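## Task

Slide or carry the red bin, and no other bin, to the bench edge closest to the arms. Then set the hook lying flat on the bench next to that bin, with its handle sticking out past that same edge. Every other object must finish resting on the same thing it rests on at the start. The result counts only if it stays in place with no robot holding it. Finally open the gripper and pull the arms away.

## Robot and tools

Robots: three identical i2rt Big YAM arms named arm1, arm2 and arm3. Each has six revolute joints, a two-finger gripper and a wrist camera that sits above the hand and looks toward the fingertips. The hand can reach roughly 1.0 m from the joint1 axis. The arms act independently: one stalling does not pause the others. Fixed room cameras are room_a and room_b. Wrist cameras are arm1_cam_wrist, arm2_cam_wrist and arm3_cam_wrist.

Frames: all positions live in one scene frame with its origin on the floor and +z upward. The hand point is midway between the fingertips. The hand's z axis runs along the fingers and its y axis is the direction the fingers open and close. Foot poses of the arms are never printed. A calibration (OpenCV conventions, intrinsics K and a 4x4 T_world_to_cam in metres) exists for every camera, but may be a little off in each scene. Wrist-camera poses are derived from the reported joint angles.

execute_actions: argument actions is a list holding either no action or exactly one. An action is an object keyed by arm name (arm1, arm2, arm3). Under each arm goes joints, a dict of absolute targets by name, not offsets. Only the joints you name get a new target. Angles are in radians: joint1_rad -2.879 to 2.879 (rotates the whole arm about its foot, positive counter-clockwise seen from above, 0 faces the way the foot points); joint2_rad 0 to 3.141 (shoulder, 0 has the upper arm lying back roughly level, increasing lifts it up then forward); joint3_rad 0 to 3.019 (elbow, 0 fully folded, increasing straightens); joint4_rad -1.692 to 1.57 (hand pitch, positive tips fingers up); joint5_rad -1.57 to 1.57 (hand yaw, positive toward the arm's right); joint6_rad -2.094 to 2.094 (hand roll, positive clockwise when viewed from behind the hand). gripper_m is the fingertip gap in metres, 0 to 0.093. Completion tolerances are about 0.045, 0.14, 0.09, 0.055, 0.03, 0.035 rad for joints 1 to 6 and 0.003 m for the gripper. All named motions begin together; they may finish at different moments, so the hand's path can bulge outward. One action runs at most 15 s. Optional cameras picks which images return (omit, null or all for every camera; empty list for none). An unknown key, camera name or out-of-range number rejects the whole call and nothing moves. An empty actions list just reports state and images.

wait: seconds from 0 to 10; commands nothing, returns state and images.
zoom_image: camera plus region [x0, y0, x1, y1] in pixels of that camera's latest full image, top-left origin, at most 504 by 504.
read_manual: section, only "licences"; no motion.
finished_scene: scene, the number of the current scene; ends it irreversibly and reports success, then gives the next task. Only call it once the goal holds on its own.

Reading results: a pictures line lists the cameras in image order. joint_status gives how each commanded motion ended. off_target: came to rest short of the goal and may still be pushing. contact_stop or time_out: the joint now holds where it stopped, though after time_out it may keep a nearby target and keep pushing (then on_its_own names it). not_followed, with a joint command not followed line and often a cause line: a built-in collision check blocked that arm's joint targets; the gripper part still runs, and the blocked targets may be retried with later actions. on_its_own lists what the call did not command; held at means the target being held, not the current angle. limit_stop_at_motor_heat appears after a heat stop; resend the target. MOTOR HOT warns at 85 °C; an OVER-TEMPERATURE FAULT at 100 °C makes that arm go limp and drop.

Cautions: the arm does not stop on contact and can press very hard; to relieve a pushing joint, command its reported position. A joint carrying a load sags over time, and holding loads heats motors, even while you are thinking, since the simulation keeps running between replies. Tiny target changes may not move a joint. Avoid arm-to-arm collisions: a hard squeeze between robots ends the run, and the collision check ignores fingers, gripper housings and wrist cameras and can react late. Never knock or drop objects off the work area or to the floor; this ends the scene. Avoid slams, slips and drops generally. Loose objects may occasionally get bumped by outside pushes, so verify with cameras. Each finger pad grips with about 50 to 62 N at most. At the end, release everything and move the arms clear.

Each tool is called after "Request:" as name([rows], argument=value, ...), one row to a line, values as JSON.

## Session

Request:
execute_actions(actions=[])

Scene clock: 0.00 s.
arm1.joint_positions: joint1_rad=+0.732 joint2_rad=+0.249 joint3_rad=+1.655 joint4_rad=-1.389 joint5_rad=-0.125 joint6_rad=+0.534 gripper_m=+0.095
arm1.joint_status: not commanded
arm1.hand: x=-0.8986 y=-0.0213 z=+1.4683 quat_wxyz=(-0.031, +0.586, -0.385, -0.712) (m; scene frame)
arm2.joint_positions: joint1_rad=+0.334 joint2_rad=+0.452 joint3_rad=+1.356 joint4_rad=-1.288 joint5_rad=-0.171 joint6_rad=+0.751 gripper_m=+0.095
arm2.joint_status: not commanded
arm2.hand: x=-0.0869 y=+0.1490 z=+1.2892 quat_wxyz=(-0.061, +0.497, -0.659, -0.561) (m; scene frame)
arm3.joint_positions: joint1_rad=+0.574 joint2_rad=+0.541 joint3_rad=+1.509 joint4_rad=-1.568 joint5_rad=+0.053 joint6_rad=+0.279 gripper_m=+0.094
arm3.joint_status: not commanded
arm3.hand: x=+0.8319 y=+0.1286 z=+1.3133 quat_wxyz=(-0.200, +0.690, -0.554, -0.421) (m; scene frame)
pictures: arm1_cam_wrist, arm2_cam_wrist, arm3_cam_wrist, room_a, room_b
camera_calibration (this result's frames):
arm1_cam_wrist: T_world_to_cam=[[0.493096, 0.712403, -0.499338, 1.19265], [0.224623, -0.658762, -0.718037, 1.24916], [-0.840476, 0.241899, -0.484855, 0.0892933], [0, 0, 0, 1]] pos_world=[-0.793633, -0.0483523, 1.53577]
arm2_cam_wrist: T_world_to_cam=[[0.725375, 0.113874, -0.67887, 0.919792], [-0.137568, -0.942344, -0.305061, 0.528494], [-0.674468, 0.314674, -0.667887, 0.879612], [0, 0, 0, 1]] pos_world=[-0.0012196, 0.116492, 1.37312]
arm3_cam_wrist: T_world_to_cam=[[0.927916, 0.314922, -0.199487, -0.551408], [0.244573, -0.918135, -0.311788, 0.328308], [-0.281345, 0.240524, -0.928974, 1.54662], [0, 0, 0, 1]] pos_world=[0.8665, 0.103082, 1.42914]
Images, in order (width x height): arm1_cam_wrist 504x504, arm2_cam_wrist 504x504, arm3_cam_wrist 504x504, room_a 504x504, room_b 504x504.

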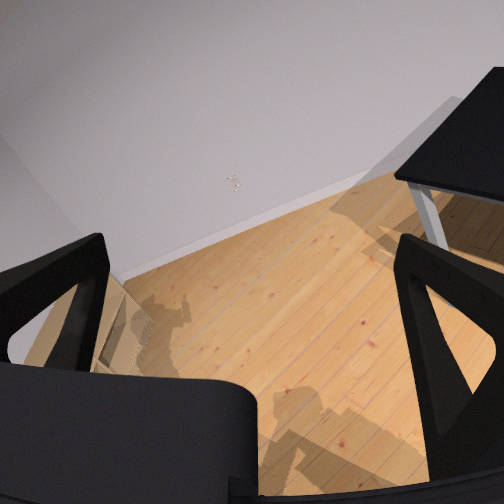

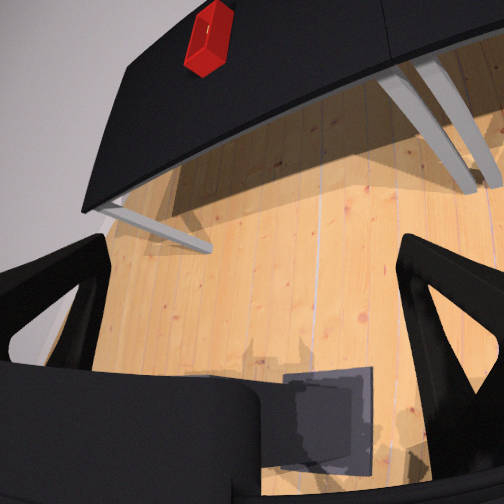

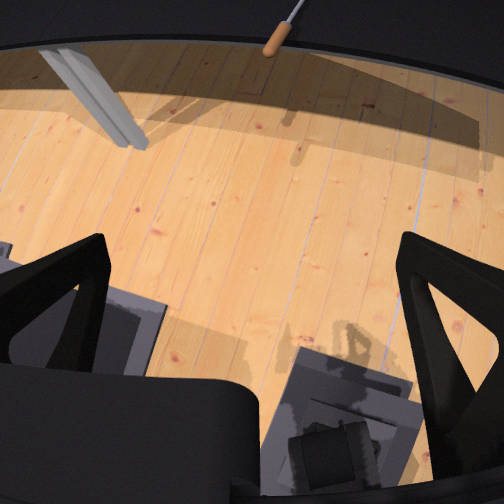

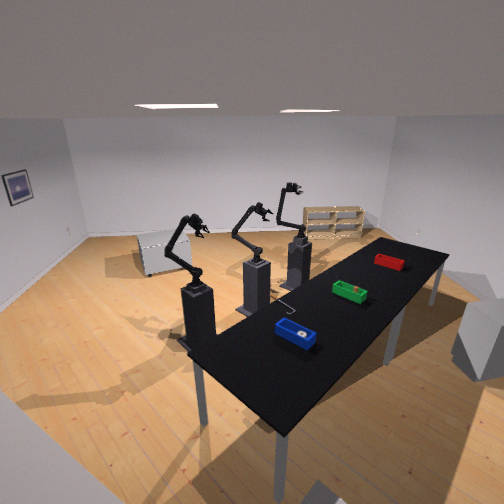

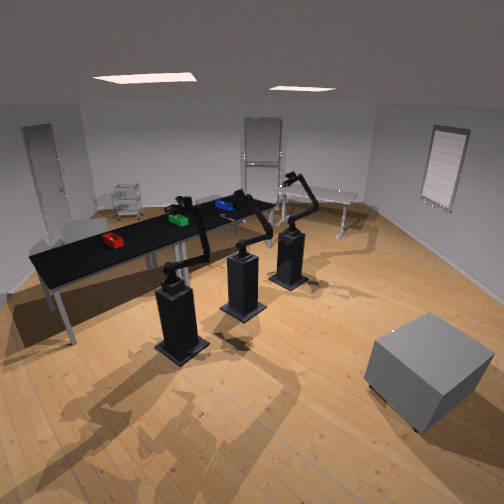

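Request:
execute_actions([
  {"arm1":{"joints":{"joint1_rad":-0.05,"joint2_rad":1.3,"joint3_rad":1.19,"joint4_rad":-0.1,"joint5_rad":0,"joint6_rad":0}},"arm2":{"joints":{"joint1_rad":-0.78,"joint2_rad":2.15,"joint3_rad":1.87,"joint4_rad":0.3,"joint5_rad":-0.55,"joint6_rad":0}}},
], cameras=["arm1_cam_wrist","arm2_cam_wrist","arm3_cam_wrist","room_a"])

Scene clock: 9.00 s.
arm1.joint_positions: joint1_rad=-0.057 joint2_rad=+1.291 joint3_rad=+1.171 joint4_rad=-0.121 joint5_rad=+0.000 joint6_rad=+0.008 gripper_m=+0.095
arm1.joint_status: all done
arm1.hand: x=-0.9186 y=+0.6074 z=+1.2032 quat_wxyz=(-0.425, +0.563, -0.552, -0.444) (m; scene frame)
arm2.joint_positions: joint1_rad=-0.780 joint2_rad=+2.164 joint3_rad=+1.845 joint4_rad=+0.276 joint5_rad=-0.550 joint6_rad=+0.008 gripper_m=+0.095
arm2.joint_status: all done
arm2.hand: x=+0.5361 y=+0.6936 z=+1.0031 quat_wxyz=(-0.534, +0.442, -0.565, -0.447) (m; scene frame)
arm3.joint_positions: joint1_rad=+0.574 joint2_rad=+0.541 joint3_rad=+1.509 joint4_rad=-1.568 joint5_rad=+0.053 joint6_rad=+0.279 gripper_m=+0.094
arm3.joint_status: not commanded
arm3.hand: x=+0.8319 y=+0.1286 z=+1.3133 quat_wxyz=(-0.200, +0.690, -0.554, -0.421) (m; scene frame)
pictures: arm1_cam_wrist, arm2_cam_wrist, arm3_cam_wrist, room_a
camera_calibration (this result's frames):
arm1_cam_wrist: T_world_to_cam=[[0.999157, 0.041031, 0.00127358, 0.892591], [0.0320349, -0.759938, -0.649206, 1.27915], [-0.0256698, 0.6487, -0.760612, 0.624984], [0, 0, 0, 1]] pos_world=[-0.916773, 0.530025, 1.30467]
arm2_cam_wrist: T_world_to_cam=[[0.975359, -0.21737, -0.0377468, -0.335699], [-0.16039, -0.58114, -0.797842, 1.29613], [0.15149, 0.784236, -0.601684, 0.102463], [0, 0, 0, 1]] pos_world=[0.519792, 0.599909, 1.08309]
arm3_cam_wrist: T_world_to_cam=[[0.927916, 0.314922, -0.199487, -0.551408], [0.244573, -0.918135, -0.311788, 0.328308], [-0.281345, 0.240524, -0.928974, 1.54662], [0, 0, 0, 1]] pos_world=[0.8665, 0.103082, 1.42914]
Images, in order (width x height): arm1_cam_wrist 504x504, arm2_cam_wrist 504x504, arm3_cam_wrist 504x504, room_a 504x504.

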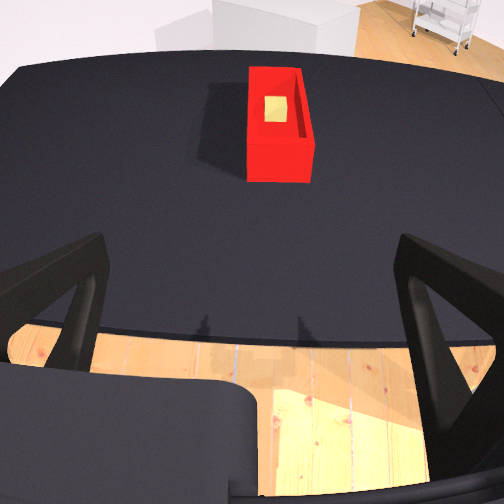

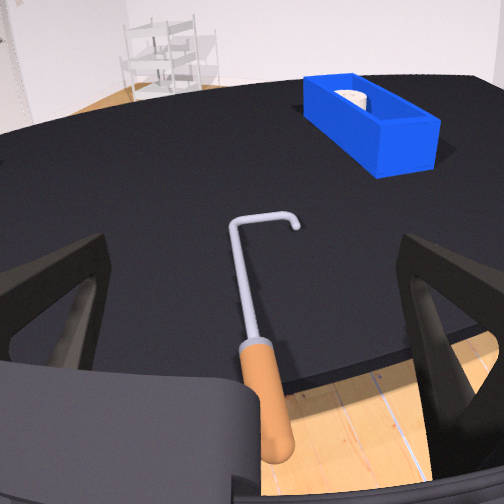

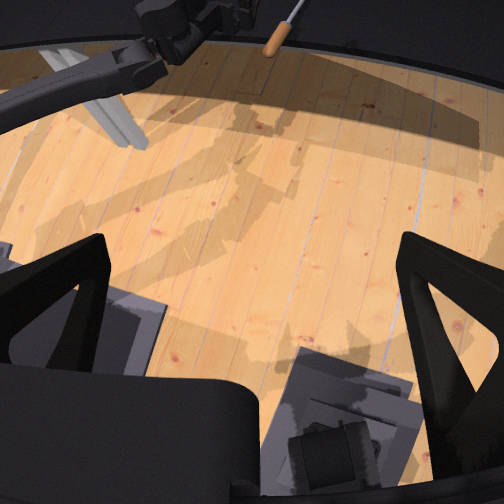

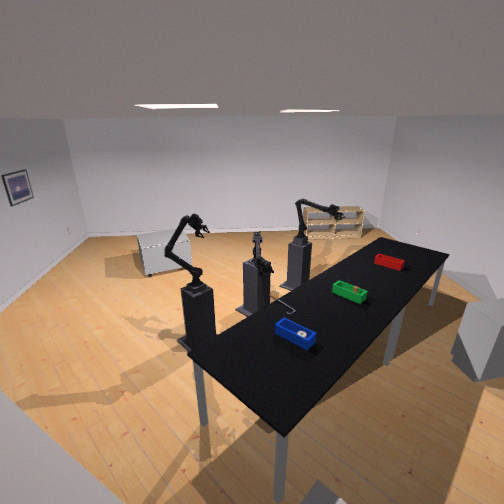

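Request:
execute_actions([
  {"arm2":{"joints":{"joint1_rad":-0.748,"joint2_rad":2.60,"joint3_rad":2.33,"joint4_rad":0.42,"joint5_rad":-0.662}}},
], cameras=["arm2_cam_wrist","arm3_cam_wrist"])

Scene clock: 26.03 s.
arm1.joint_positions: joint1_rad=-0.057 joint2_rad=+1.291 joint3_rad=+1.171 joint4_rad=-0.121 joint5_rad=+0.000 joint6_rad=+0.008 gripper_m=+0.095
arm1.joint_status: not commanded
arm1.hand: x=-0.9186 y=+0.6074 z=+1.2032 quat_wxyz=(-0.425, +0.563, -0.552, -0.444) (m; scene frame)
arm2.joint_positions: joint1_rad=-0.747 joint2_rad=+2.614 joint3_rad=+2.276 joint4_rad=+0.404 joint5_rad=-0.658 joint6_rad=+0.008 gripper_m=+0.095
arm2.joint_status: all done
arm2.hand: x=+0.5552 y=+0.7814 z=+0.8763 quat_wxyz=(-0.539, +0.475, -0.494, -0.489) (m; scene frame)
arm3.joint_positions: joint1_rad=+0.574 joint2_rad=+0.541 joint3_rad=+1.509 joint4_rad=-1.568 joint5_rad=+0.053 joint6_rad=+0.279 gripper_m=+0.094
arm3.joint_status: not commanded
arm3.hand: x=+0.8319 y=+0.1286 z=+1.3133 quat_wxyz=(-0.200, +0.690, -0.554, -0.421) (m; scene frame)
pictures: arm2_cam_wrist, arm3_cam_wrist
camera_calibration (this result's frames):
arm2_cam_wrist: T_world_to_cam=[[0.99656, -0.078792, 0.0256887, -0.515674], [-0.0198636, -0.528033, -0.848991, 1.17433], [0.0804583, 0.845561, -0.527782, -0.118856], [0, 0, 0, 1]] pos_world=[0.546789, 0.679955, 0.947514]
arm3_cam_wrist: T_world_to_cam=[[0.927916, 0.314922, -0.199487, -0.551408], [0.244573, -0.918135, -0.311788, 0.328308], [-0.281345, 0.240524, -0.928974, 1.54662], [0, 0, 0, 1]] pos_world=[0.8665, 0.103082, 1.42914]
Images, in order (width x height): arm2_cam_wrist 504x504, arm3_cam_wrist 504x504.

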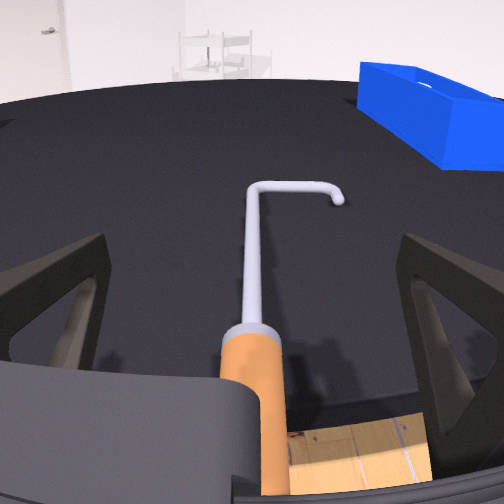

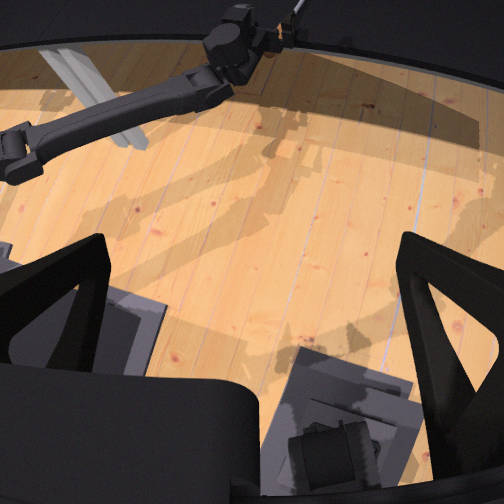

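Request:
execute_actions([
  {"arm2":{"joints":{"joint2_rad":2.67,"joint3_rad":2.225,"joint4_rad":0.45}}},
], cameras=["arm2_cam_wrist"])

Scene clock: 31.03 s.
arm1.joint_positions: joint1_rad=-0.057 joint2_rad=+1.291 joint3_rad=+1.171 joint4_rad=-0.121 joint5_rad=+0.000 joint6_rad=+0.008 gripper_m=+0.095
arm1.joint_status: not commanded
arm1.hand: x=-0.9186 y=+0.6074 z=+1.2032 quat_wxyz=(-0.425, +0.563, -0.552, -0.444) (m; scene frame)
arm2.joint_positions: joint1_rad=-0.747 joint2_rad=+2.637 joint3_rad=+2.229 joint4_rad=+0.429 joint5_rad=-0.658 joint6_rad=+0.008 gripper_m=+0.095
arm2.joint_status: all done
arm2.hand: x=+0.5508 y=+0.7769 z=+0.8333 quat_wxyz=(-0.524, +0.477, -0.510, -0.487) (m; scene frame)
arm3.joint_positions: joint1_rad=+0.574 joint2_rad=+0.541 joint3_rad=+1.509 joint4_rad=-1.568 joint5_rad=+0.053 joint6_rad=+0.279 gripper_m=+0.094
arm3.joint_status: not commanded
arm3.hand: x=+0.8319 y=+0.1286 z=+1.3133 quat_wxyz=(-0.200, +0.690, -0.554, -0.421) (m; scene frame)
pictures: arm2_cam_wrist
camera_calibration (this result's frames):
arm2_cam_wrist: T_world_to_cam=[[0.996944, -0.078105, -0.00151809, -0.488643], [-0.0448437, -0.556264, -0.829795, 1.15505], [0.0639667, 0.827327, -0.558066, -0.0889143], [0, 0, 0, 1]] pos_world=[0.544634, 0.677906, 0.908089]
Images, in order (width x height): arm2_cam_wrist 504x504.

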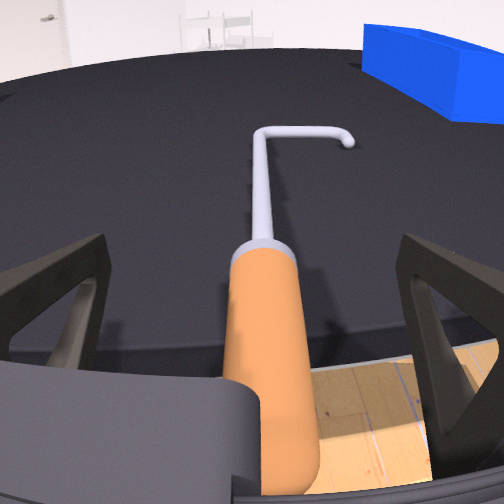

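Request:
execute_actions([
  {"arm2":{"joints":{"joint3_rad":2.165,"joint4_rad":0.47}}},
], cameras=["arm2_cam_wrist"])

Scene clock: 34.53 s.
arm1.joint_positions: joint1_rad=-0.057 joint2_rad=+1.291 joint3_rad=+1.171 joint4_rad=-0.121 joint5_rad=+0.000 joint6_rad=+0.008 gripper_m=+0.095
arm1.joint_status: not commanded
arm1.hand: x=-0.9186 y=+0.6074 z=+1.2032 quat_wxyz=(-0.425, +0.563, -0.552, -0.444) (m; scene frame)
arm2.joint_positions: joint1_rad=-0.747 joint2_rad=+2.642 joint3_rad=+2.167 joint4_rad=+0.447 joint5_rad=-0.658 joint6_rad=+0.008 gripper_m=+0.095
arm2.joint_status: all done
arm2.hand: x=+0.5439 y=+0.7695 z=+0.7985 quat_wxyz=(-0.507, +0.479, -0.527, -0.486) (m; scene frame)
arm3.joint_positions: joint1_rad=+0.574 joint2_rad=+0.541 joint3_rad=+1.509 joint4_rad=-1.568 joint5_rad=+0.053 joint6_rad=+0.279 gripper_m=+0.094
arm3.joint_status: not commanded
arm3.hand: x=+0.8319 y=+0.1286 z=+1.3133 quat_wxyz=(-0.200, +0.690, -0.554, -0.421) (m; scene frame)
pictures: arm2_cam_wrist
camera_calibration (this result's frames):
arm2_cam_wrist: T_world_to_cam=[[0.996447, -0.0783878, -0.0308063, -0.458502], [-0.0710487, -0.585901, -0.807262, 1.14078], [0.0452301, 0.806583, -0.589388, -0.0505704], [0, 0, 0, 1]] pos_world=[0.540211, 0.673231, 0.876977]
Images, in order (width x height): arm2_cam_wrist 504x504.

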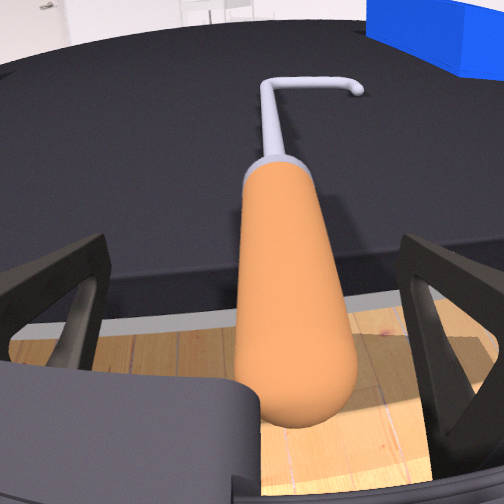

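Request:
execute_actions([
  {"arm2":{"joints":{"joint1_rad":-0.766,"gripper_m":0}}},
], cameras=["arm2_cam_wrist"])

Scene clock: 36.97 s.
arm1.joint_positions: joint1_rad=-0.057 joint2_rad=+1.291 joint3_rad=+1.171 joint4_rad=-0.121 joint5_rad=+0.000 joint6_rad=+0.008 gripper_m=+0.095
arm1.joint_status: not commanded
arm1.hand: x=-0.9186 y=+0.6074 z=+1.2032 quat_wxyz=(-0.425, +0.563, -0.552, -0.444) (m; scene frame)
arm2.joint_positions: joint1_rad=-0.755 joint2_rad=+2.642 joint3_rad=+2.167 joint4_rad=+0.447 joint5_rad=-0.661 joint6_rad=+0.007 gripper_m=+0.030
arm2.joint_status: gripper_m off_target (ended at +0.030, target +0.000); the others done
arm2.hand: x=+0.5495 y=+0.7651 z=+0.7984 quat_wxyz=(-0.508, +0.478, -0.528, -0.484) (m; scene frame)
arm3.joint_positions: joint1_rad=+0.574 joint2_rad=+0.541 joint3_rad=+1.509 joint4_rad=-1.568 joint5_rad=+0.053 joint6_rad=+0.279 gripper_m=+0.094
arm3.joint_status: not commanded
arm3.hand: x=+0.8319 y=+0.1286 z=+1.3133 quat_wxyz=(-0.200, +0.690, -0.554, -0.421) (m; scene frame)
pictures: arm2_cam_wrist
camera_calibration (this result's frames):
arm2_cam_wrist: T_world_to_cam=[[0.99611, -0.0829336, -0.0297692, -0.461543], [-0.0728823, -0.585596, -0.80732, 1.13942], [0.0495212, 0.80635, -0.589362, -0.0495378], [0, 0, 0, 1]] pos_world=[0.545245, 0.668908, 0.876943]
Images, in order (width x height): arm2_cam_wrist 504x504.

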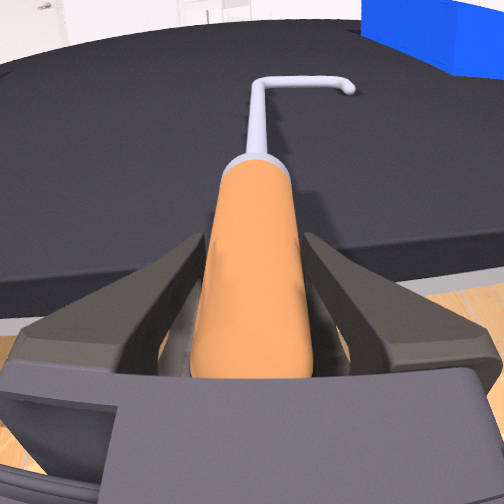

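Request:
execute_actions([
  {"arm2":{"joints":{"joint2_rad":2.50,"joint3_rad":2.05,"joint4_rad":0.5}}},
], cameras=[])

Request:
execute_actions([
  {"arm2":{"joints":{"joint1_rad":-0.561,"joint2_rad":2.14,"joint3_rad":1.41,"joint4_rad":0.78,"joint5_rad":-0.47}}},
], cameras=["arm2_cam_wrist","room_a"])

Scene clock: 62.50 s.
arm1.joint_positions: joint1_rad=-0.057 joint2_rad=+1.291 joint3_rad=+1.171 joint4_rad=-0.121 joint5_rad=+0.000 joint6_rad=+0.008 gripper_m=+0.095
arm1.joint_status: not commanded
arm1.hand: x=-0.9186 y=+0.6074 z=+1.2032 quat_wxyz=(-0.425, +0.563, -0.552, -0.444) (m; scene frame)
arm2.joint_positions: joint1_rad=-0.757 joint2_rad=+2.563 joint3_rad=+2.045 joint4_rad=+0.484 joint5_rad=-0.659 joint6_rad=+0.003 gripper_m=+0.030
arm2.joint_status: all done
arm2.hand: x=+0.5385 y=+0.7503 z=+0.8103 quat_wxyz=(-0.507, +0.478, -0.531, -0.482) (m; scene frame)
arm3.joint_positions: joint1_rad=+0.574 joint2_rad=+0.541 joint3_rad=+1.509 joint4_rad=-1.568 joint5_rad=+0.053 joint6_rad=+0.279 gripper_m=+0.094
arm3.joint_status: not commanded
arm3.hand: x=+0.8319 y=+0.1286 z=+1.3133 quat_wxyz=(-0.200, +0.690, -0.554, -0.421) (m; scene frame)
pictures: none
No camera images: the call's "cameras" was empty. Leave "cameras" out to get every camera's image.

Scene clock: 64.03 s.
arm1.joint_positions: joint1_rad=-0.057 joint2_rad=+1.291 joint3_rad=+1.171 joint4_rad=-0.121 joint5_rad=+0.000 joint6_rad=+0.008 gripper_m=+0.095
arm1.joint_status: not commanded
arm1.hand: x=-0.9186 y=+0.6074 z=+1.2032 quat_wxyz=(-0.425, +0.563, -0.552, -0.444) (m; scene frame)
arm2.joint_positions: joint1_rad=-0.555 joint2_rad=+2.133 joint3_rad=+1.402 joint4_rad=+0.754 joint5_rad=-0.479 joint6_rad=+0.005 gripper_m=+0.030
arm2.joint_status: all done
arm2.hand: x=+0.3357 y=+0.7214 z=+0.8914 quat_wxyz=(-0.522, +0.480, -0.506, -0.492) (m; scene frame)
arm3.joint_positions: joint1_rad=+0.574 joint2_rad=+0.541 joint3_rad=+1.509 joint4_rad=-1.568 joint5_rad=+0.053 joint6_rad=+0.279 gripper_m=+0.094
arm3.joint_status: not commanded
arm3.hand: x=+0.8319 y=+0.1286 z=+1.3133 quat_wxyz=(-0.200, +0.690, -0.554, -0.421) (m; scene frame)
pictures: arm2_cam_wrist, room_a
camera_calibration (this result's frames):
arm2_cam_wrist: T_world_to_cam=[[0.997897, -0.0648113, -0.000713622, -0.289071], [-0.0365585, -0.553731, -0.831893, 1.16001], [0.0535209, 0.83017, -0.554936, 0.00194111], [0, 0, 0, 1]] pos_world=[0.330768, 0.621988, 0.965877]
Images, in order (width x height): arm2_cam_wrist 504x504, room_a 504x504.

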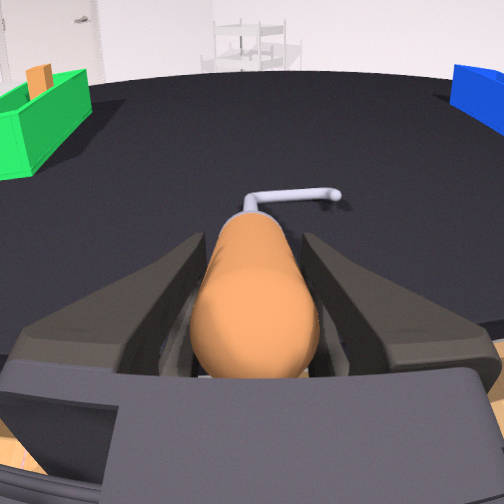

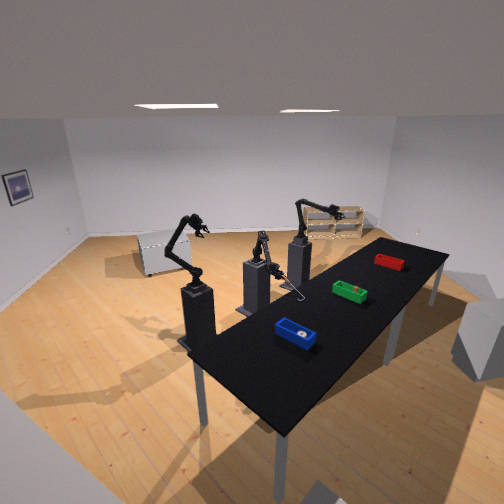

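Request:
execute_actions([
  {"arm2":{"joints":{"joint1_rad":-0.02,"joint2_rad":2.0,"joint3_rad":1.09,"joint4_rad":0.95,"joint5_rad":0.07}}},
], cameras=["arm2_cam_wrist"])

Request:
execute_actions([
  {"arm2":{"joints":{"joint1_rad":0.479,"joint2_rad":2.12,"joint3_rad":1.39,"joint4_rad":0.81,"joint5_rad":0.57}}},
], cameras=["arm2_cam_wrist"])

Request:
execute_actions([
  {"arm2":{"joints":{"joint1_rad":0.707,"joint2_rad":2.37,"joint3_rad":1.85,"joint4_rad":0.59,"joint5_rad":0.8}}},
], cameras=["arm2_cam_wrist","room_a"])

Scene clock: 70.33 s.
arm1.joint_positions: joint1_rad=-0.057 joint2_rad=+1.291 joint3_rad=+1.171 joint4_rad=-0.121 joint5_rad=+0.000 joint6_rad=+0.008 gripper_m=+0.095
arm1.joint_status: not commanded
arm1.hand: x=-0.9186 y=+0.6074 z=+1.2032 quat_wxyz=(-0.425, +0.563, -0.552, -0.444) (m; scene frame)
arm2.joint_positions: joint1_rad=-0.011 joint2_rad=+2.024 joint3_rad=+1.095 joint4_rad=+0.925 joint5_rad=+0.057 joint6_rad=+0.000 gripper_m=+0.030
arm2.joint_status: all done
arm2.hand: x=+0.0033 y=+0.7232 z=+0.8615 quat_wxyz=(-0.512, +0.486, -0.512, -0.489) (m; scene frame)
arm3.joint_positions: joint1_rad=+0.574 joint2_rad=+0.541 joint3_rad=+1.509 joint4_rad=-1.568 joint5_rad=+0.053 joint6_rad=+0.279 gripper_m=+0.094
arm3.joint_status: not commanded
arm3.hand: x=+0.8319 y=+0.1286 z=+1.3133 quat_wxyz=(-0.200, +0.690, -0.554, -0.421) (m; scene frame)
pictures: arm2_cam_wrist
camera_calibration (this result's frames):
arm2_cam_wrist: T_world_to_cam=[[0.998343, -0.0572451, -0.00590048, 0.0417189], [-0.0377443, -0.573936, -0.81803, 1.12664], [0.0434417, 0.816897, -0.575145, 0.0286127], [0, 0, 0, 1]] pos_world=[-0.000368349, 0.625635, 0.93833]
Images, in order (width x height): arm2_cam_wrist 504x504.

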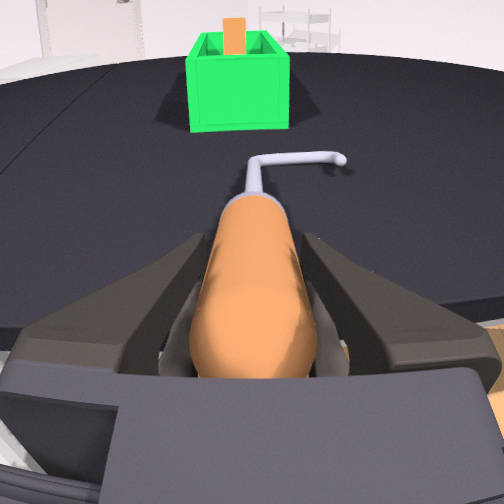

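Scene clock: 72.00 s.
arm1.joint_positions: joint1_rad=-0.057 joint2_rad=+1.291 joint3_rad=+1.171 joint4_rad=-0.121 joint5_rad=+0.000 joint6_rad=+0.008 gripper_m=+0.095
arm1.joint_status: not commanded
arm1.hand: x=-0.9186 y=+0.6074 z=+1.2032 quat_wxyz=(-0.425, +0.563, -0.552, -0.444) (m; scene frame)
arm2.joint_positions: joint1_rad=+0.469 joint2_rad=+2.118 joint3_rad=+1.337 joint4_rad=+0.814 joint5_rad=+0.568 joint6_rad=+0.001 gripper_m=+0.030
arm2.joint_status: all done
arm2.hand: x=-0.2790 y=+0.7208 z=+0.8846 quat_wxyz=(-0.523, +0.466, -0.515, -0.494) (m; scene frame)
arm3.joint_positions: joint1_rad=+0.574 joint2_rad=+0.541 joint3_rad=+1.509 joint4_rad=-1.568 joint5_rad=+0.053 joint6_rad=+0.279 gripper_m=+0.094
arm3.joint_status: not commanded
arm3.hand: x=+0.8319 y=+0.1286 z=+1.3133 quat_wxyz=(-0.200, +0.690, -0.554, -0.421) (m; scene frame)
pictures: arm2_cam_wrist
camera_calibration (this result's frames):
arm2_cam_wrist: T_world_to_cam=[[0.995871, -0.0871193, -0.0255095, 0.36171], [-0.0690871, -0.545092, -0.835525, 1.11941], [0.0588853, 0.833838, -0.54886, 0.0249934], [0, 0, 0, 1]] pos_world=[-0.284352, 0.620851, 0.958237]
Images, in order (width x height): arm2_cam_wrist 504x504.

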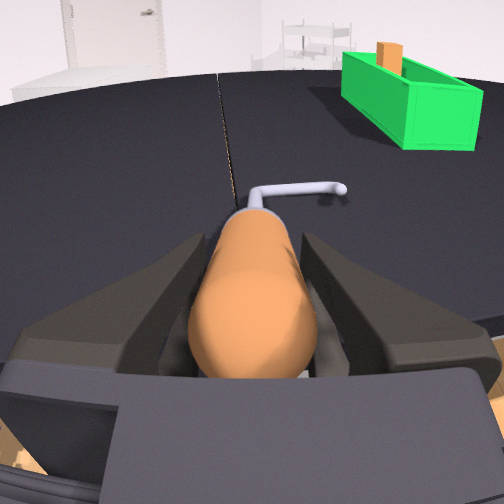

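Scene clock: 73.50 s.
arm1.joint_positions: joint1_rad=-0.057 joint2_rad=+1.291 joint3_rad=+1.171 joint4_rad=-0.121 joint5_rad=+0.000 joint6_rad=+0.008 gripper_m=+0.095
arm1.joint_status: not commanded
arm1.hand: x=-0.9186 y=+0.6074 z=+1.2032 quat_wxyz=(-0.425, +0.563, -0.552, -0.444) (m; scene frame)
arm2.joint_positions: joint1_rad=+0.712 joint2_rad=+2.376 joint3_rad=+1.789 joint4_rad=+0.596 joint5_rad=+0.798 joint6_rad=-0.002 gripper_m=+0.030
arm2.joint_status: all done
arm2.hand: x=-0.4794 y=+0.7180 z=+0.8615 quat_wxyz=(-0.518, +0.479, -0.515, -0.488) (m; scene frame)
arm3.joint_positions: joint1_rad=+0.574 joint2_rad=+0.541 joint3_rad=+1.509 joint4_rad=-1.568 joint5_rad=+0.053 joint6_rad=+0.279 gripper_m=+0.094
arm3.joint_status: not commanded
arm3.hand: x=+0.8319 y=+0.1286 z=+1.3133 quat_wxyz=(-0.200, +0.690, -0.554, -0.421) (m; scene frame)
pictures: arm2_cam_wrist, room_a
camera_calibration (this result's frames):
arm2_cam_wrist: T_world_to_cam=[[0.997157, -0.0746832, -0.0100278, 0.538801], [-0.0506153, -0.565253, -0.823363, 1.09769], [0.0558231, 0.82153, -0.567426, 0.0498147], [0, 0, 0, 1]] pos_world=[-0.48449, 0.61979, 0.937469]
Images, in order (width x height): arm2_cam_wrist 504x504, room_a 504x504.

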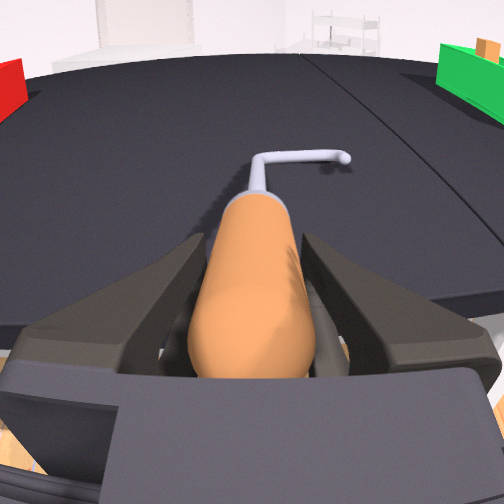

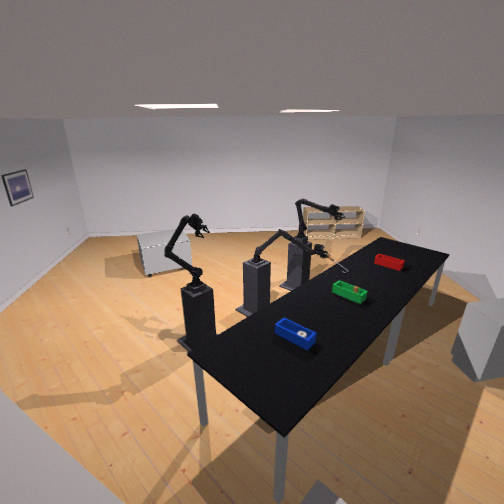

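Request:
execute_actions([
  {"arm2":{"joints":{"joint1_rad":0.685,"joint2_rad":2.525,"joint3_rad":1.97,"joint4_rad":0.62,"joint6_rad":0.1}}},
], cameras=["arm2_cam_wrist"])

Scene clock: 77.73 s.
arm1.joint_positions: joint1_rad=-0.057 joint2_rad=+1.291 joint3_rad=+1.171 joint4_rad=-0.121 joint5_rad=+0.000 joint6_rad=+0.008 gripper_m=+0.095
arm1.joint_status: not commanded
arm1.hand: x=-0.9186 y=+0.6074 z=+1.2032 quat_wxyz=(-0.425, +0.563, -0.552, -0.444) (m; scene frame)
arm2.joint_positions: joint1_rad=+0.693 joint2_rad=+2.512 joint3_rad=+1.913 joint4_rad=+0.596 joint5_rad=+0.799 joint6_rad=+0.078 gripper_m=+0.030
arm2.joint_status: all done
arm2.hand: x=-0.4815 y=+0.7449 z=+0.8111 quat_wxyz=(-0.503, +0.456, -0.538, -0.499) (m; scene frame)
arm3.joint_positions: joint1_rad=+0.574 joint2_rad=+0.541 joint3_rad=+1.509 joint4_rad=-1.568 joint5_rad=+0.053 joint6_rad=+0.279 gripper_m=+0.094
arm3.joint_status: not commanded
arm3.hand: x=+0.8319 y=+0.1286 z=+1.3133 quat_wxyz=(-0.200, +0.690, -0.554, -0.421) (m; scene frame)
pictures: arm2_cam_wrist
camera_calibration (this result's frames):
arm2_cam_wrist: T_world_to_cam=[[0.992202, -0.0934609, -0.0824653, 0.612752], [-0.121064, -0.565253, -0.815985, 1.03131], [0.0296489, 0.819606, -0.57216, -0.00805914], [0, 0, 0, 1]] pos_world=[-0.48288, 0.646826, 0.887454]
Images, in order (width x height): arm2_cam_wrist 504x504.

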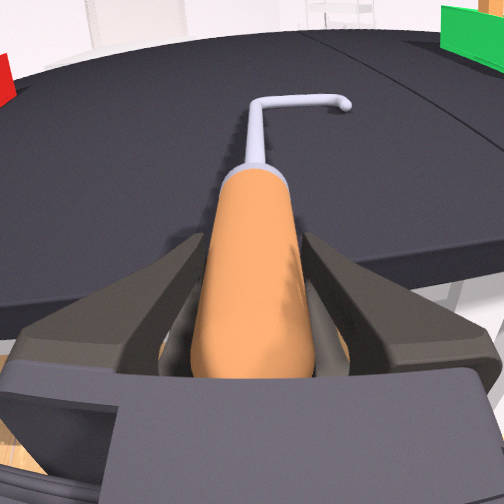

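Request:
execute_actions([
  {"arm2":{"joints":{"joint3_rad":1.885}},"arm1":{"joints":{"joint1_rad":0.04,"joint2_rad":2.2,"joint3_rad":1.76,"joint4_rad":0.84,"joint5_rad":-0.53}}},
], cameras=[])

Request:
execute_actions([
  {"arm2":{"joints":{"gripper_m":0.093}}},
], cameras=["arm2_cam_wrist"])

Scene clock: 82.20 s.
arm1.joint_positions: joint1_rad=+0.048 joint2_rad=+2.233 joint3_rad=+1.708 joint4_rad=+0.822 joint5_rad=-0.529 joint6_rad=+0.007 gripper_m=+0.095
arm1.joint_status: all done
arm1.hand: x=-1.1016 y=+0.8386 z=+1.0546 quat_wxyz=(-0.389, +0.570, -0.224, -0.688) (m; scene frame)
arm2.joint_positions: joint1_rad=+0.693 joint2_rad=+2.512 joint3_rad=+1.891 joint4_rad=+0.598 joint5_rad=+0.797 joint6_rad=+0.088 gripper_m=+0.030
arm2.joint_status: all done
arm2.hand: x=-0.4787 y=+0.7413 z=+0.8002 quat_wxyz=(-0.500, +0.461, -0.540, -0.495) (m; scene frame)
arm3.joint_positions: joint1_rad=+0.574 joint2_rad=+0.541 joint3_rad=+1.509 joint4_rad=-1.568 joint5_rad=+0.053 joint6_rad=+0.279 gripper_m=+0.094
arm3.joint_status: not commanded
arm3.hand: x=+0.8319 y=+0.1286 z=+1.3133 quat_wxyz=(-0.200, +0.690, -0.554, -0.421) (m; scene frame)
pictures: none
No camera images: the call's "cameras" was empty. Leave "cameras" out to get every camera's image.

Scene clock: 82.90 s.
arm1.joint_positions: joint1_rad=+0.048 joint2_rad=+2.233 joint3_rad=+1.708 joint4_rad=+0.822 joint5_rad=-0.529 joint6_rad=+0.007 gripper_m=+0.095
arm1.joint_status: not commanded
arm1.hand: x=-1.1016 y=+0.8386 z=+1.0546 quat_wxyz=(-0.389, +0.570, -0.224, -0.688) (m; scene frame)
arm2.joint_positions: joint1_rad=+0.693 joint2_rad=+2.512 joint3_rad=+1.891 joint4_rad=+0.598 joint5_rad=+0.797 joint6_rad=+0.091 gripper_m=+0.093
arm2.joint_status: all done
arm2.hand: x=-0.4784 y=+0.7415 z=+0.8002 quat_wxyz=(-0.499, +0.460, -0.541, -0.496) (m; scene frame)
arm3.joint_positions: joint1_rad=+0.574 joint2_rad=+0.541 joint3_rad=+1.509 joint4_rad=-1.568 joint5_rad=+0.053 joint6_rad=+0.279 gripper_m=+0.094
arm3.joint_status: not commanded
arm3.hand: x=+0.8319 y=+0.1286 z=+1.3133 quat_wxyz=(-0.200, +0.690, -0.554, -0.421) (m; scene frame)
pictures: arm2_cam_wrist
camera_calibration (this result's frames):
arm2_cam_wrist: T_world_to_cam=[[0.992395, -0.0928199, -0.080851, 0.606813], [-0.119789, -0.57701, -0.807905, 1.02373], [0.0283378, 0.811446, -0.58374, 0.00310311], [0, 0, 0, 1]] pos_world=[-0.479654, 0.644511, 0.877953]
Images, in order (width x height): arm2_cam_wrist 504x504.

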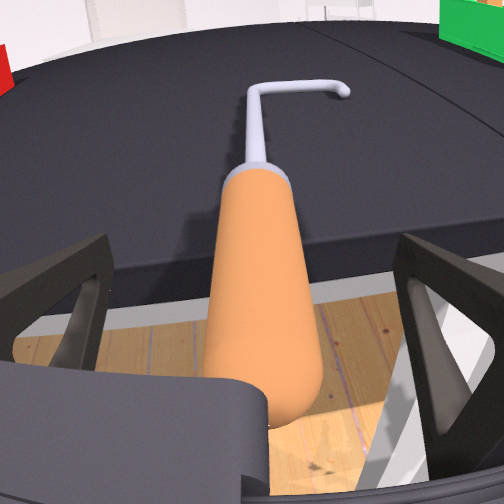

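Request:
execute_actions([
  {"arm2":{"joints":{"joint2_rad":2.3}},"arm1":{"joints":{"joint3_rad":1.86,"joint4_rad":0.80,"joint5_rad":-0.543,"joint2_rad":2.3}}},
], cameras=[])

Request:
execute_actions([
  {"arm2":{"joints":{"joint1_rad":-0.3,"joint2_rad":1.2,"joint3_rad":1.2,"joint4_rad":-0.4,"joint5_rad":0,"joint6_rad":0}},"arm1":{"joints":{"joint1_rad":-0.724,"joint2_rad":2.40}}},
], cameras=["arm1_cam_wrist","room_a"])

Scene clock: 89.50 s.
arm1.joint_positions: joint1_rad=+0.047 joint2_rad=+2.290 joint3_rad=+1.809 joint4_rad=+0.807 joint5_rad=-0.542 joint6_rad=+0.007 gripper_m=+0.095
arm1.joint_status: all done
arm1.hand: x=-1.1057 y=+0.8574 z=+1.0588 quat_wxyz=(-0.393, +0.565, -0.210, -0.694) (m; scene frame)
arm2.joint_positions: joint1_rad=+0.693 joint2_rad=+2.270 joint3_rad=+1.876 joint4_rad=+0.607 joint5_rad=+0.797 joint6_rad=+0.092 gripper_m=+0.093
arm2.joint_status: all done
arm2.hand: x=-0.4698 y=+0.7305 z=+0.9990 quat_wxyz=(-0.495, +0.375, -0.531, -0.576) (m; scene frame)
arm3.joint_positions: joint1_rad=+0.574 joint2_rad=+0.541 joint3_rad=+1.509 joint4_rad=-1.568 joint5_rad=+0.053 joint6_rad=+0.279 gripper_m=+0.094
arm3.joint_status: not commanded
arm3.hand: x=+0.8319 y=+0.1286 z=+1.3133 quat_wxyz=(-0.200, +0.690, -0.554, -0.421) (m; scene frame)
pictures: none
No camera images: the call's "cameras" was empty. Leave "cameras" out to get every camera's image.

Scene clock: 91.63 s.
arm1.joint_positions: joint1_rad=-0.727 joint2_rad=+2.421 joint3_rad=+1.822 joint4_rad=+0.801 joint5_rad=-0.543 joint6_rad=+0.006 gripper_m=+0.095
arm1.joint_status: all done
arm1.hand: x=-0.4449 y=+0.7674 z=+0.9505 quat_wxyz=(-0.587, +0.458, -0.455, -0.488) (m; scene frame)
arm2.joint_positions: joint1_rad=-0.291 joint2_rad=+1.181 joint3_rad=+1.206 joint4_rad=-0.384 joint5_rad=+0.005 joint6_rad=+0.008 gripper_m=+0.093
arm2.joint_status: all done
arm2.hand: x=+0.1491 y=+0.5303 z=+1.1555 quat_wxyz=(-0.454, +0.492, -0.656, -0.348) (m; scene frame)
arm3.joint_positions: joint1_rad=+0.574 joint2_rad=+0.541 joint3_rad=+1.509 joint4_rad=-1.568 joint5_rad=+0.053 joint6_rad=+0.279 gripper_m=+0.094
arm3.joint_status: not commanded
arm3.hand: x=+0.8319 y=+0.1286 z=+1.3133 quat_wxyz=(-0.200, +0.690, -0.554, -0.421) (m; scene frame)
pictures: arm1_cam_wrist, room_a
camera_calibration (this result's frames):
arm1_cam_wrist: T_world_to_cam=[[0.989066, -0.0967503, 0.111303, 0.409668], [0.0573044, -0.443283, -0.894548, 1.22298], [0.135886, 0.891145, -0.432892, -0.0844535], [0, 0, 0, 1]] pos_world=[-0.463795, 0.657023, 1.01186]
Images, in order (width x height): arm1_cam_wrist 504x504, room_a 504x504.

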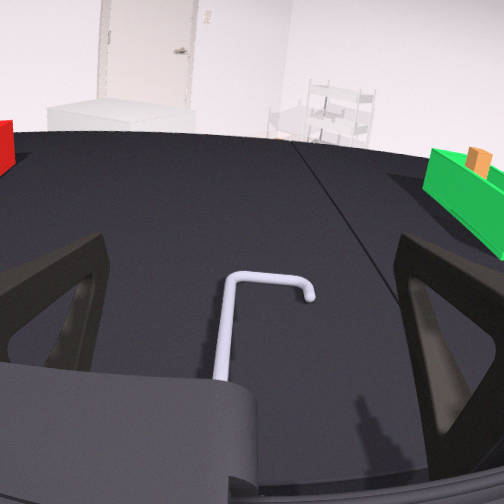

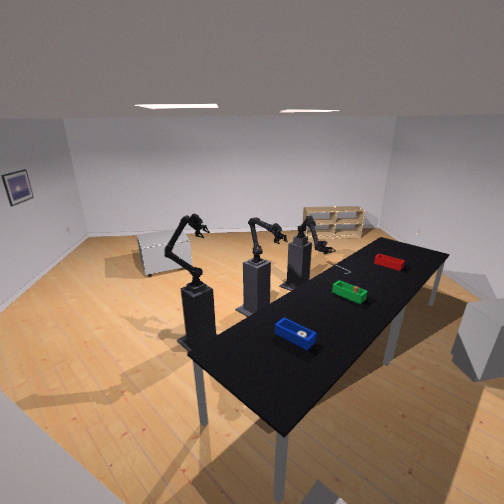

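Request:
execute_actions([
  {"arm1":{"joints":{"joint1_rad":-0.715,"joint2_rad":2.56,"joint4_rad":0.78}}},
], cameras=["arm1_cam_wrist"])

Scene clock: 96.63 s.
arm1.joint_positions: joint1_rad=-0.721 joint2_rad=+2.582 joint3_rad=+1.827 joint4_rad=+0.782 joint5_rad=-0.542 joint6_rad=+0.005 gripper_m=+0.095
arm1.joint_status: all done
arm1.hand: x=-0.4533 y=+0.7653 z=+0.8101 quat_wxyz=(-0.528, +0.474, -0.516, -0.479) (m; scene frame)
arm2.joint_positions: joint1_rad=-0.291 joint2_rad=+1.181 joint3_rad=+1.206 joint4_rad=-0.384 joint5_rad=+0.005 joint6_rad=+0.008 gripper_m=+0.093
arm2.joint_status: not commanded
arm2.hand: x=+0.1491 y=+0.5303 z=+1.1555 quat_wxyz=(-0.454, +0.492, -0.656, -0.348) (m; scene frame)
arm3.joint_positions: joint1_rad=+0.574 joint2_rad=+0.541 joint3_rad=+1.509 joint4_rad=-1.568 joint5_rad=+0.053 joint6_rad=+0.279 gripper_m=+0.094
arm3.joint_status: not commanded
arm3.hand: x=+0.8319 y=+0.1286 z=+1.3133 quat_wxyz=(-0.200, +0.690, -0.554, -0.421) (m; scene frame)
pictures: arm1_cam_wrist
camera_calibration (this result's frames):
arm1_cam_wrist: T_world_to_cam=[[0.99639, -0.0822605, 0.0209742, 0.498783], [-0.0292448, -0.564553, -0.824878, 1.09405], [0.0796959, 0.821287, -0.564921, -0.00726982], [0, 0, 0, 1]] pos_world=[-0.464408, 0.664652, 0.887893]
Images, in order (width x height): arm1_cam_wrist 504x504.

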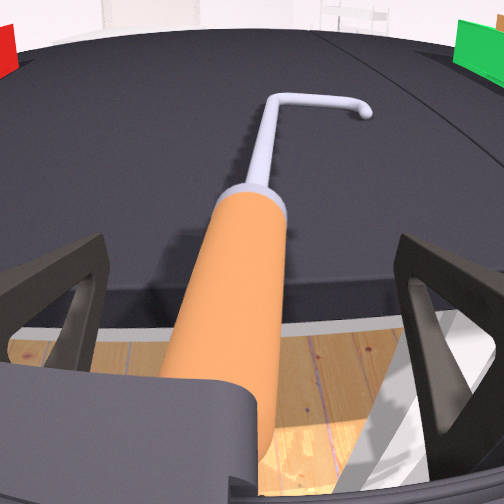

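Request:
execute_actions([
  {"arm1":{"joints":{"joint1_rad":-0.695,"joint4_rad":0.755,"joint5_rad":-0.475,"gripper_m":0}}},
], cameras=["arm1_cam_wrist"])

Scene clock: 102.07 s.
arm1.joint_positions: joint1_rad=-0.703 joint2_rad=+2.582 joint3_rad=+1.827 joint4_rad=+0.763 joint5_rad=-0.473 joint6_rad=+0.005 gripper_m=+0.029
arm1.joint_status: gripper_m off_target (ended at +0.029, target +0.000); the others done
arm1.hand: x=-0.4554 y=+0.7721 z=+0.8060 quat_wxyz=(-0.534, +0.462, -0.535, -0.464) (m; scene frame)
arm2.joint_positions: joint1_rad=-0.291 joint2_rad=+1.181 joint3_rad=+1.206 joint4_rad=-0.384 joint5_rad=+0.005 joint6_rad=+0.008 gripper_m=+0.093
arm2.joint_status: not commanded
arm2.hand: x=+0.1491 y=+0.5303 z=+1.1555 quat_wxyz=(-0.454, +0.492, -0.656, -0.348) (m; scene frame)
arm3.joint_positions: joint1_rad=+0.574 joint2_rad=+0.541 joint3_rad=+1.509 joint4_rad=-1.568 joint5_rad=+0.053 joint6_rad=+0.279 gripper_m=+0.094
arm3.joint_status: not commanded
arm3.hand: x=+0.8319 y=+0.1286 z=+1.3133 quat_wxyz=(-0.200, +0.690, -0.554, -0.421) (m; scene frame)
pictures: arm1_cam_wrist
camera_calibration (this result's frames):
arm1_cam_wrist: T_world_to_cam=[[0.991068, -0.132841, 0.0117422, 0.545603], [-0.0672911, -0.574155, -0.815977, 1.07737], [0.115137, 0.807898, -0.577965, 0.0219465], [0, 0, 0, 1]] pos_world=[-0.470759, 0.673325, 0.885387]
Images, in order (width x height): arm1_cam_wrist 504x504.

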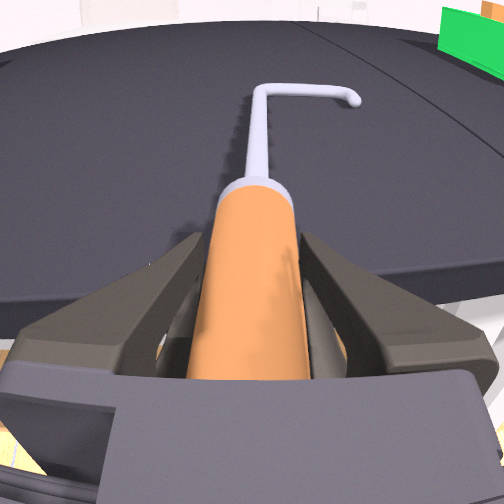

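Request:
execute_actions([
  {"arm1":{"joints":{"joint1_rad":-0.45,"joint2_rad":2.25,"joint3_rad":1.355,"joint4_rad":0.885,"joint5_rad":-0.25}}},
], cameras=["arm1_cam_wrist"])

Scene clock: 117.40 s.
arm1.joint_positions: joint1_rad=-0.453 joint2_rad=+2.274 joint3_rad=+1.349 joint4_rad=+0.862 joint5_rad=-0.254 joint6_rad=+0.005 gripper_m=+0.029
arm1.joint_status: all done
arm1.hand: x=-0.6603 y=+0.7571 z=+0.8480 quat_wxyz=(-0.504, +0.481, -0.550, -0.462) (m; scene frame)
arm2.joint_positions: joint1_rad=-0.291 joint2_rad=+1.181 joint3_rad=+1.206 joint4_rad=-0.384 joint5_rad=+0.005 joint6_rad=+0.008 gripper_m=+0.093
arm2.joint_status: not commanded
arm2.hand: x=+0.1491 y=+0.5303 z=+1.1555 quat_wxyz=(-0.454, +0.492, -0.656, -0.348) (m; scene frame)
arm3.joint_positions: joint1_rad=+0.574 joint2_rad=+0.541 joint3_rad=+1.509 joint4_rad=-1.568 joint5_rad=+0.053 joint6_rad=+0.279 gripper_m=+0.094
arm3.joint_status: not commanded
arm3.hand: x=+0.8319 y=+0.1286 z=+1.3133 quat_wxyz=(-0.200, +0.690, -0.554, -0.421) (m; scene frame)
pictures: arm1_cam_wrist
camera_calibration (this result's frames):
arm1_cam_wrist: T_world_to_cam=[[0.994819, -0.101287, -0.00869462, 0.742072], [-0.07074, -0.628287, -0.774759, 1.09297], [0.0730103, 0.77136, -0.632197, 0.12773], [0, 0, 0, 1]] pos_world=[-0.670236, 0.663335, 0.933991]
Images, in order (width x height): arm1_cam_wrist 504x504.

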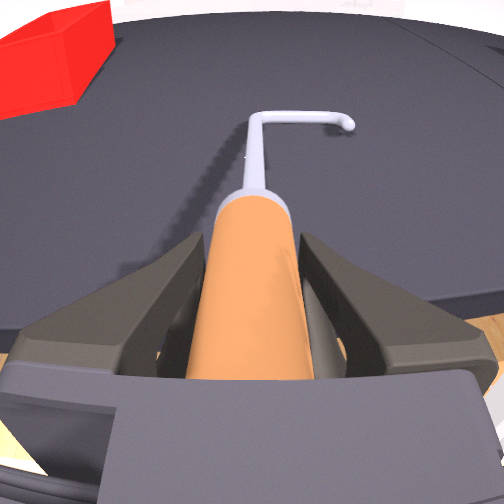

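Request:
execute_actions(actions=[])

Scene clock: 127.87 s.
arm1.joint_positions: joint1_rad=-0.453 joint2_rad=+2.274 joint3_rad=+1.349 joint4_rad=+0.862 joint5_rad=-0.254 joint6_rad=+0.005 gripper_m=+0.029
arm1.joint_status: all done
arm1.hand: x=-0.6603 y=+0.7571 z=+0.8480 quat_wxyz=(-0.504, +0.481, -0.550, -0.462) (m; scene frame)
arm2.joint_positions: joint1_rad=-0.291 joint2_rad=+1.181 joint3_rad=+1.206 joint4_rad=-0.384 joint5_rad=+0.005 joint6_rad=+0.008 gripper_m=+0.093
arm2.joint_status: not commanded
arm2.hand: x=+0.1491 y=+0.5303 z=+1.1555 quat_wxyz=(-0.454, +0.492, -0.656, -0.348) (m; scene frame)
arm3.joint_positions: joint1_rad=+0.574 joint2_rad=+0.541 joint3_rad=+1.509 joint4_rad=-1.568 joint5_rad=+0.053 joint6_rad=+0.279 gripper_m=+0.094
arm3.joint_status: not commanded
arm3.hand: x=+0.8319 y=+0.1286 z=+1.3133 quat_wxyz=(-0.200, +0.690, -0.554, -0.421) (m; scene frame)
pictures: arm1_cam_wrist, arm2_cam_wrist, arm3_cam_wrist, room_a, room_b
camera_calibration (this result's frames):
arm1_cam_wrist: T_world_to_cam=[[0.994819, -0.101287, -0.00869462, 0.742072], [-0.07074, -0.628287, -0.774759, 1.09297], [0.0730103, 0.77136, -0.632197, 0.12773], [0, 0, 0, 1]] pos_world=[-0.670236, 0.663335, 0.933991]
arm2_cam_wrist: T_world_to_cam=[[0.958858, -0.283685, -0.0106694, 0.0183858], [-0.239495, -0.788173, -0.566944, 1.11551], [0.152424, 0.546174, -0.823688, 0.763532], [0, 0, 0, 1]] pos_world=[0.133149, 0.46741, 1.26154]
arm3_cam_wrist: T_world_to_cam=[[0.927916, 0.314922, -0.199487, -0.551408], [0.244573, -0.918135, -0.311788, 0.328308], [-0.281345, 0.240524, -0.928974, 1.54662], [0, 0, 0, 1]] pos_world=[0.8665, 0.103082, 1.42914]
Images, in order (width x height): arm1_cam_wrist 504x504, arm2_cam_wrist 504x504, arm3_cam_wrist 504x504, room_a 504x504, room_b 504x504.

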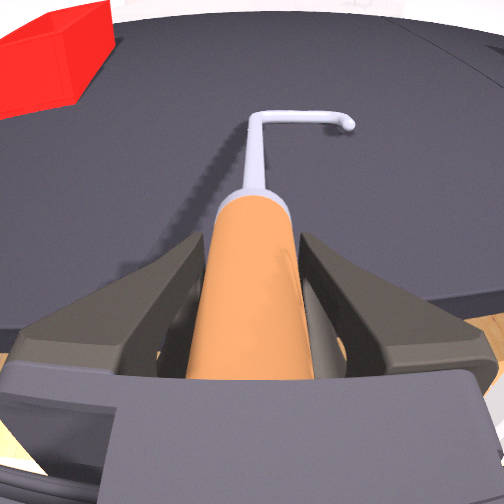

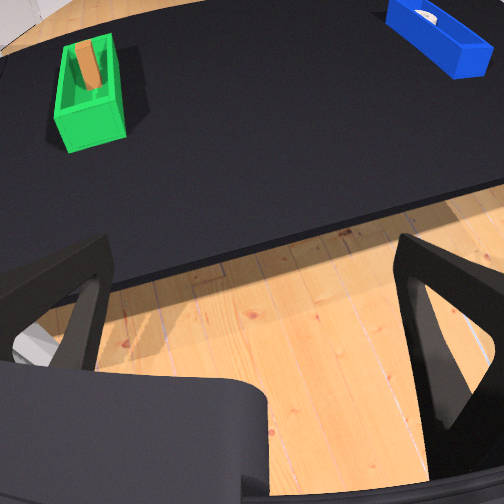

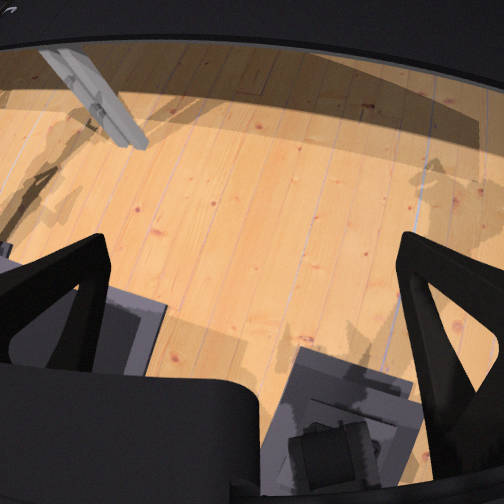

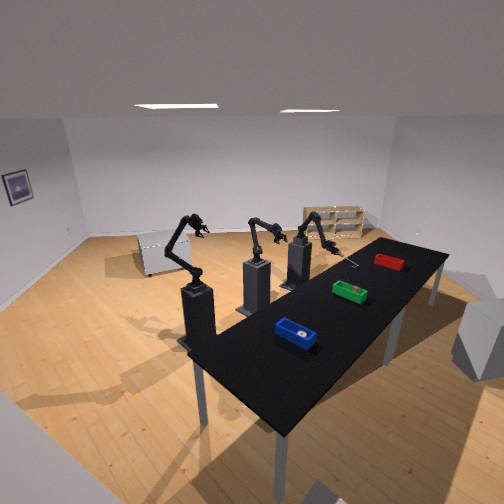

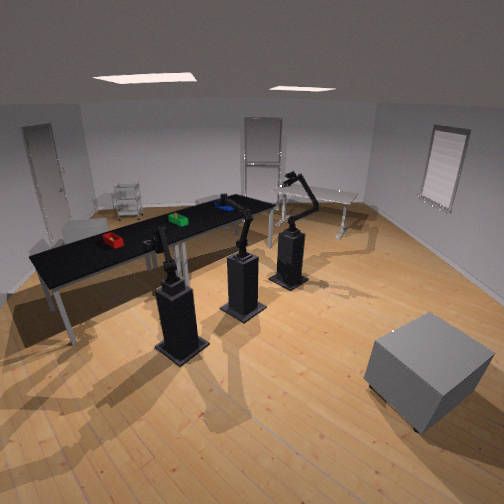

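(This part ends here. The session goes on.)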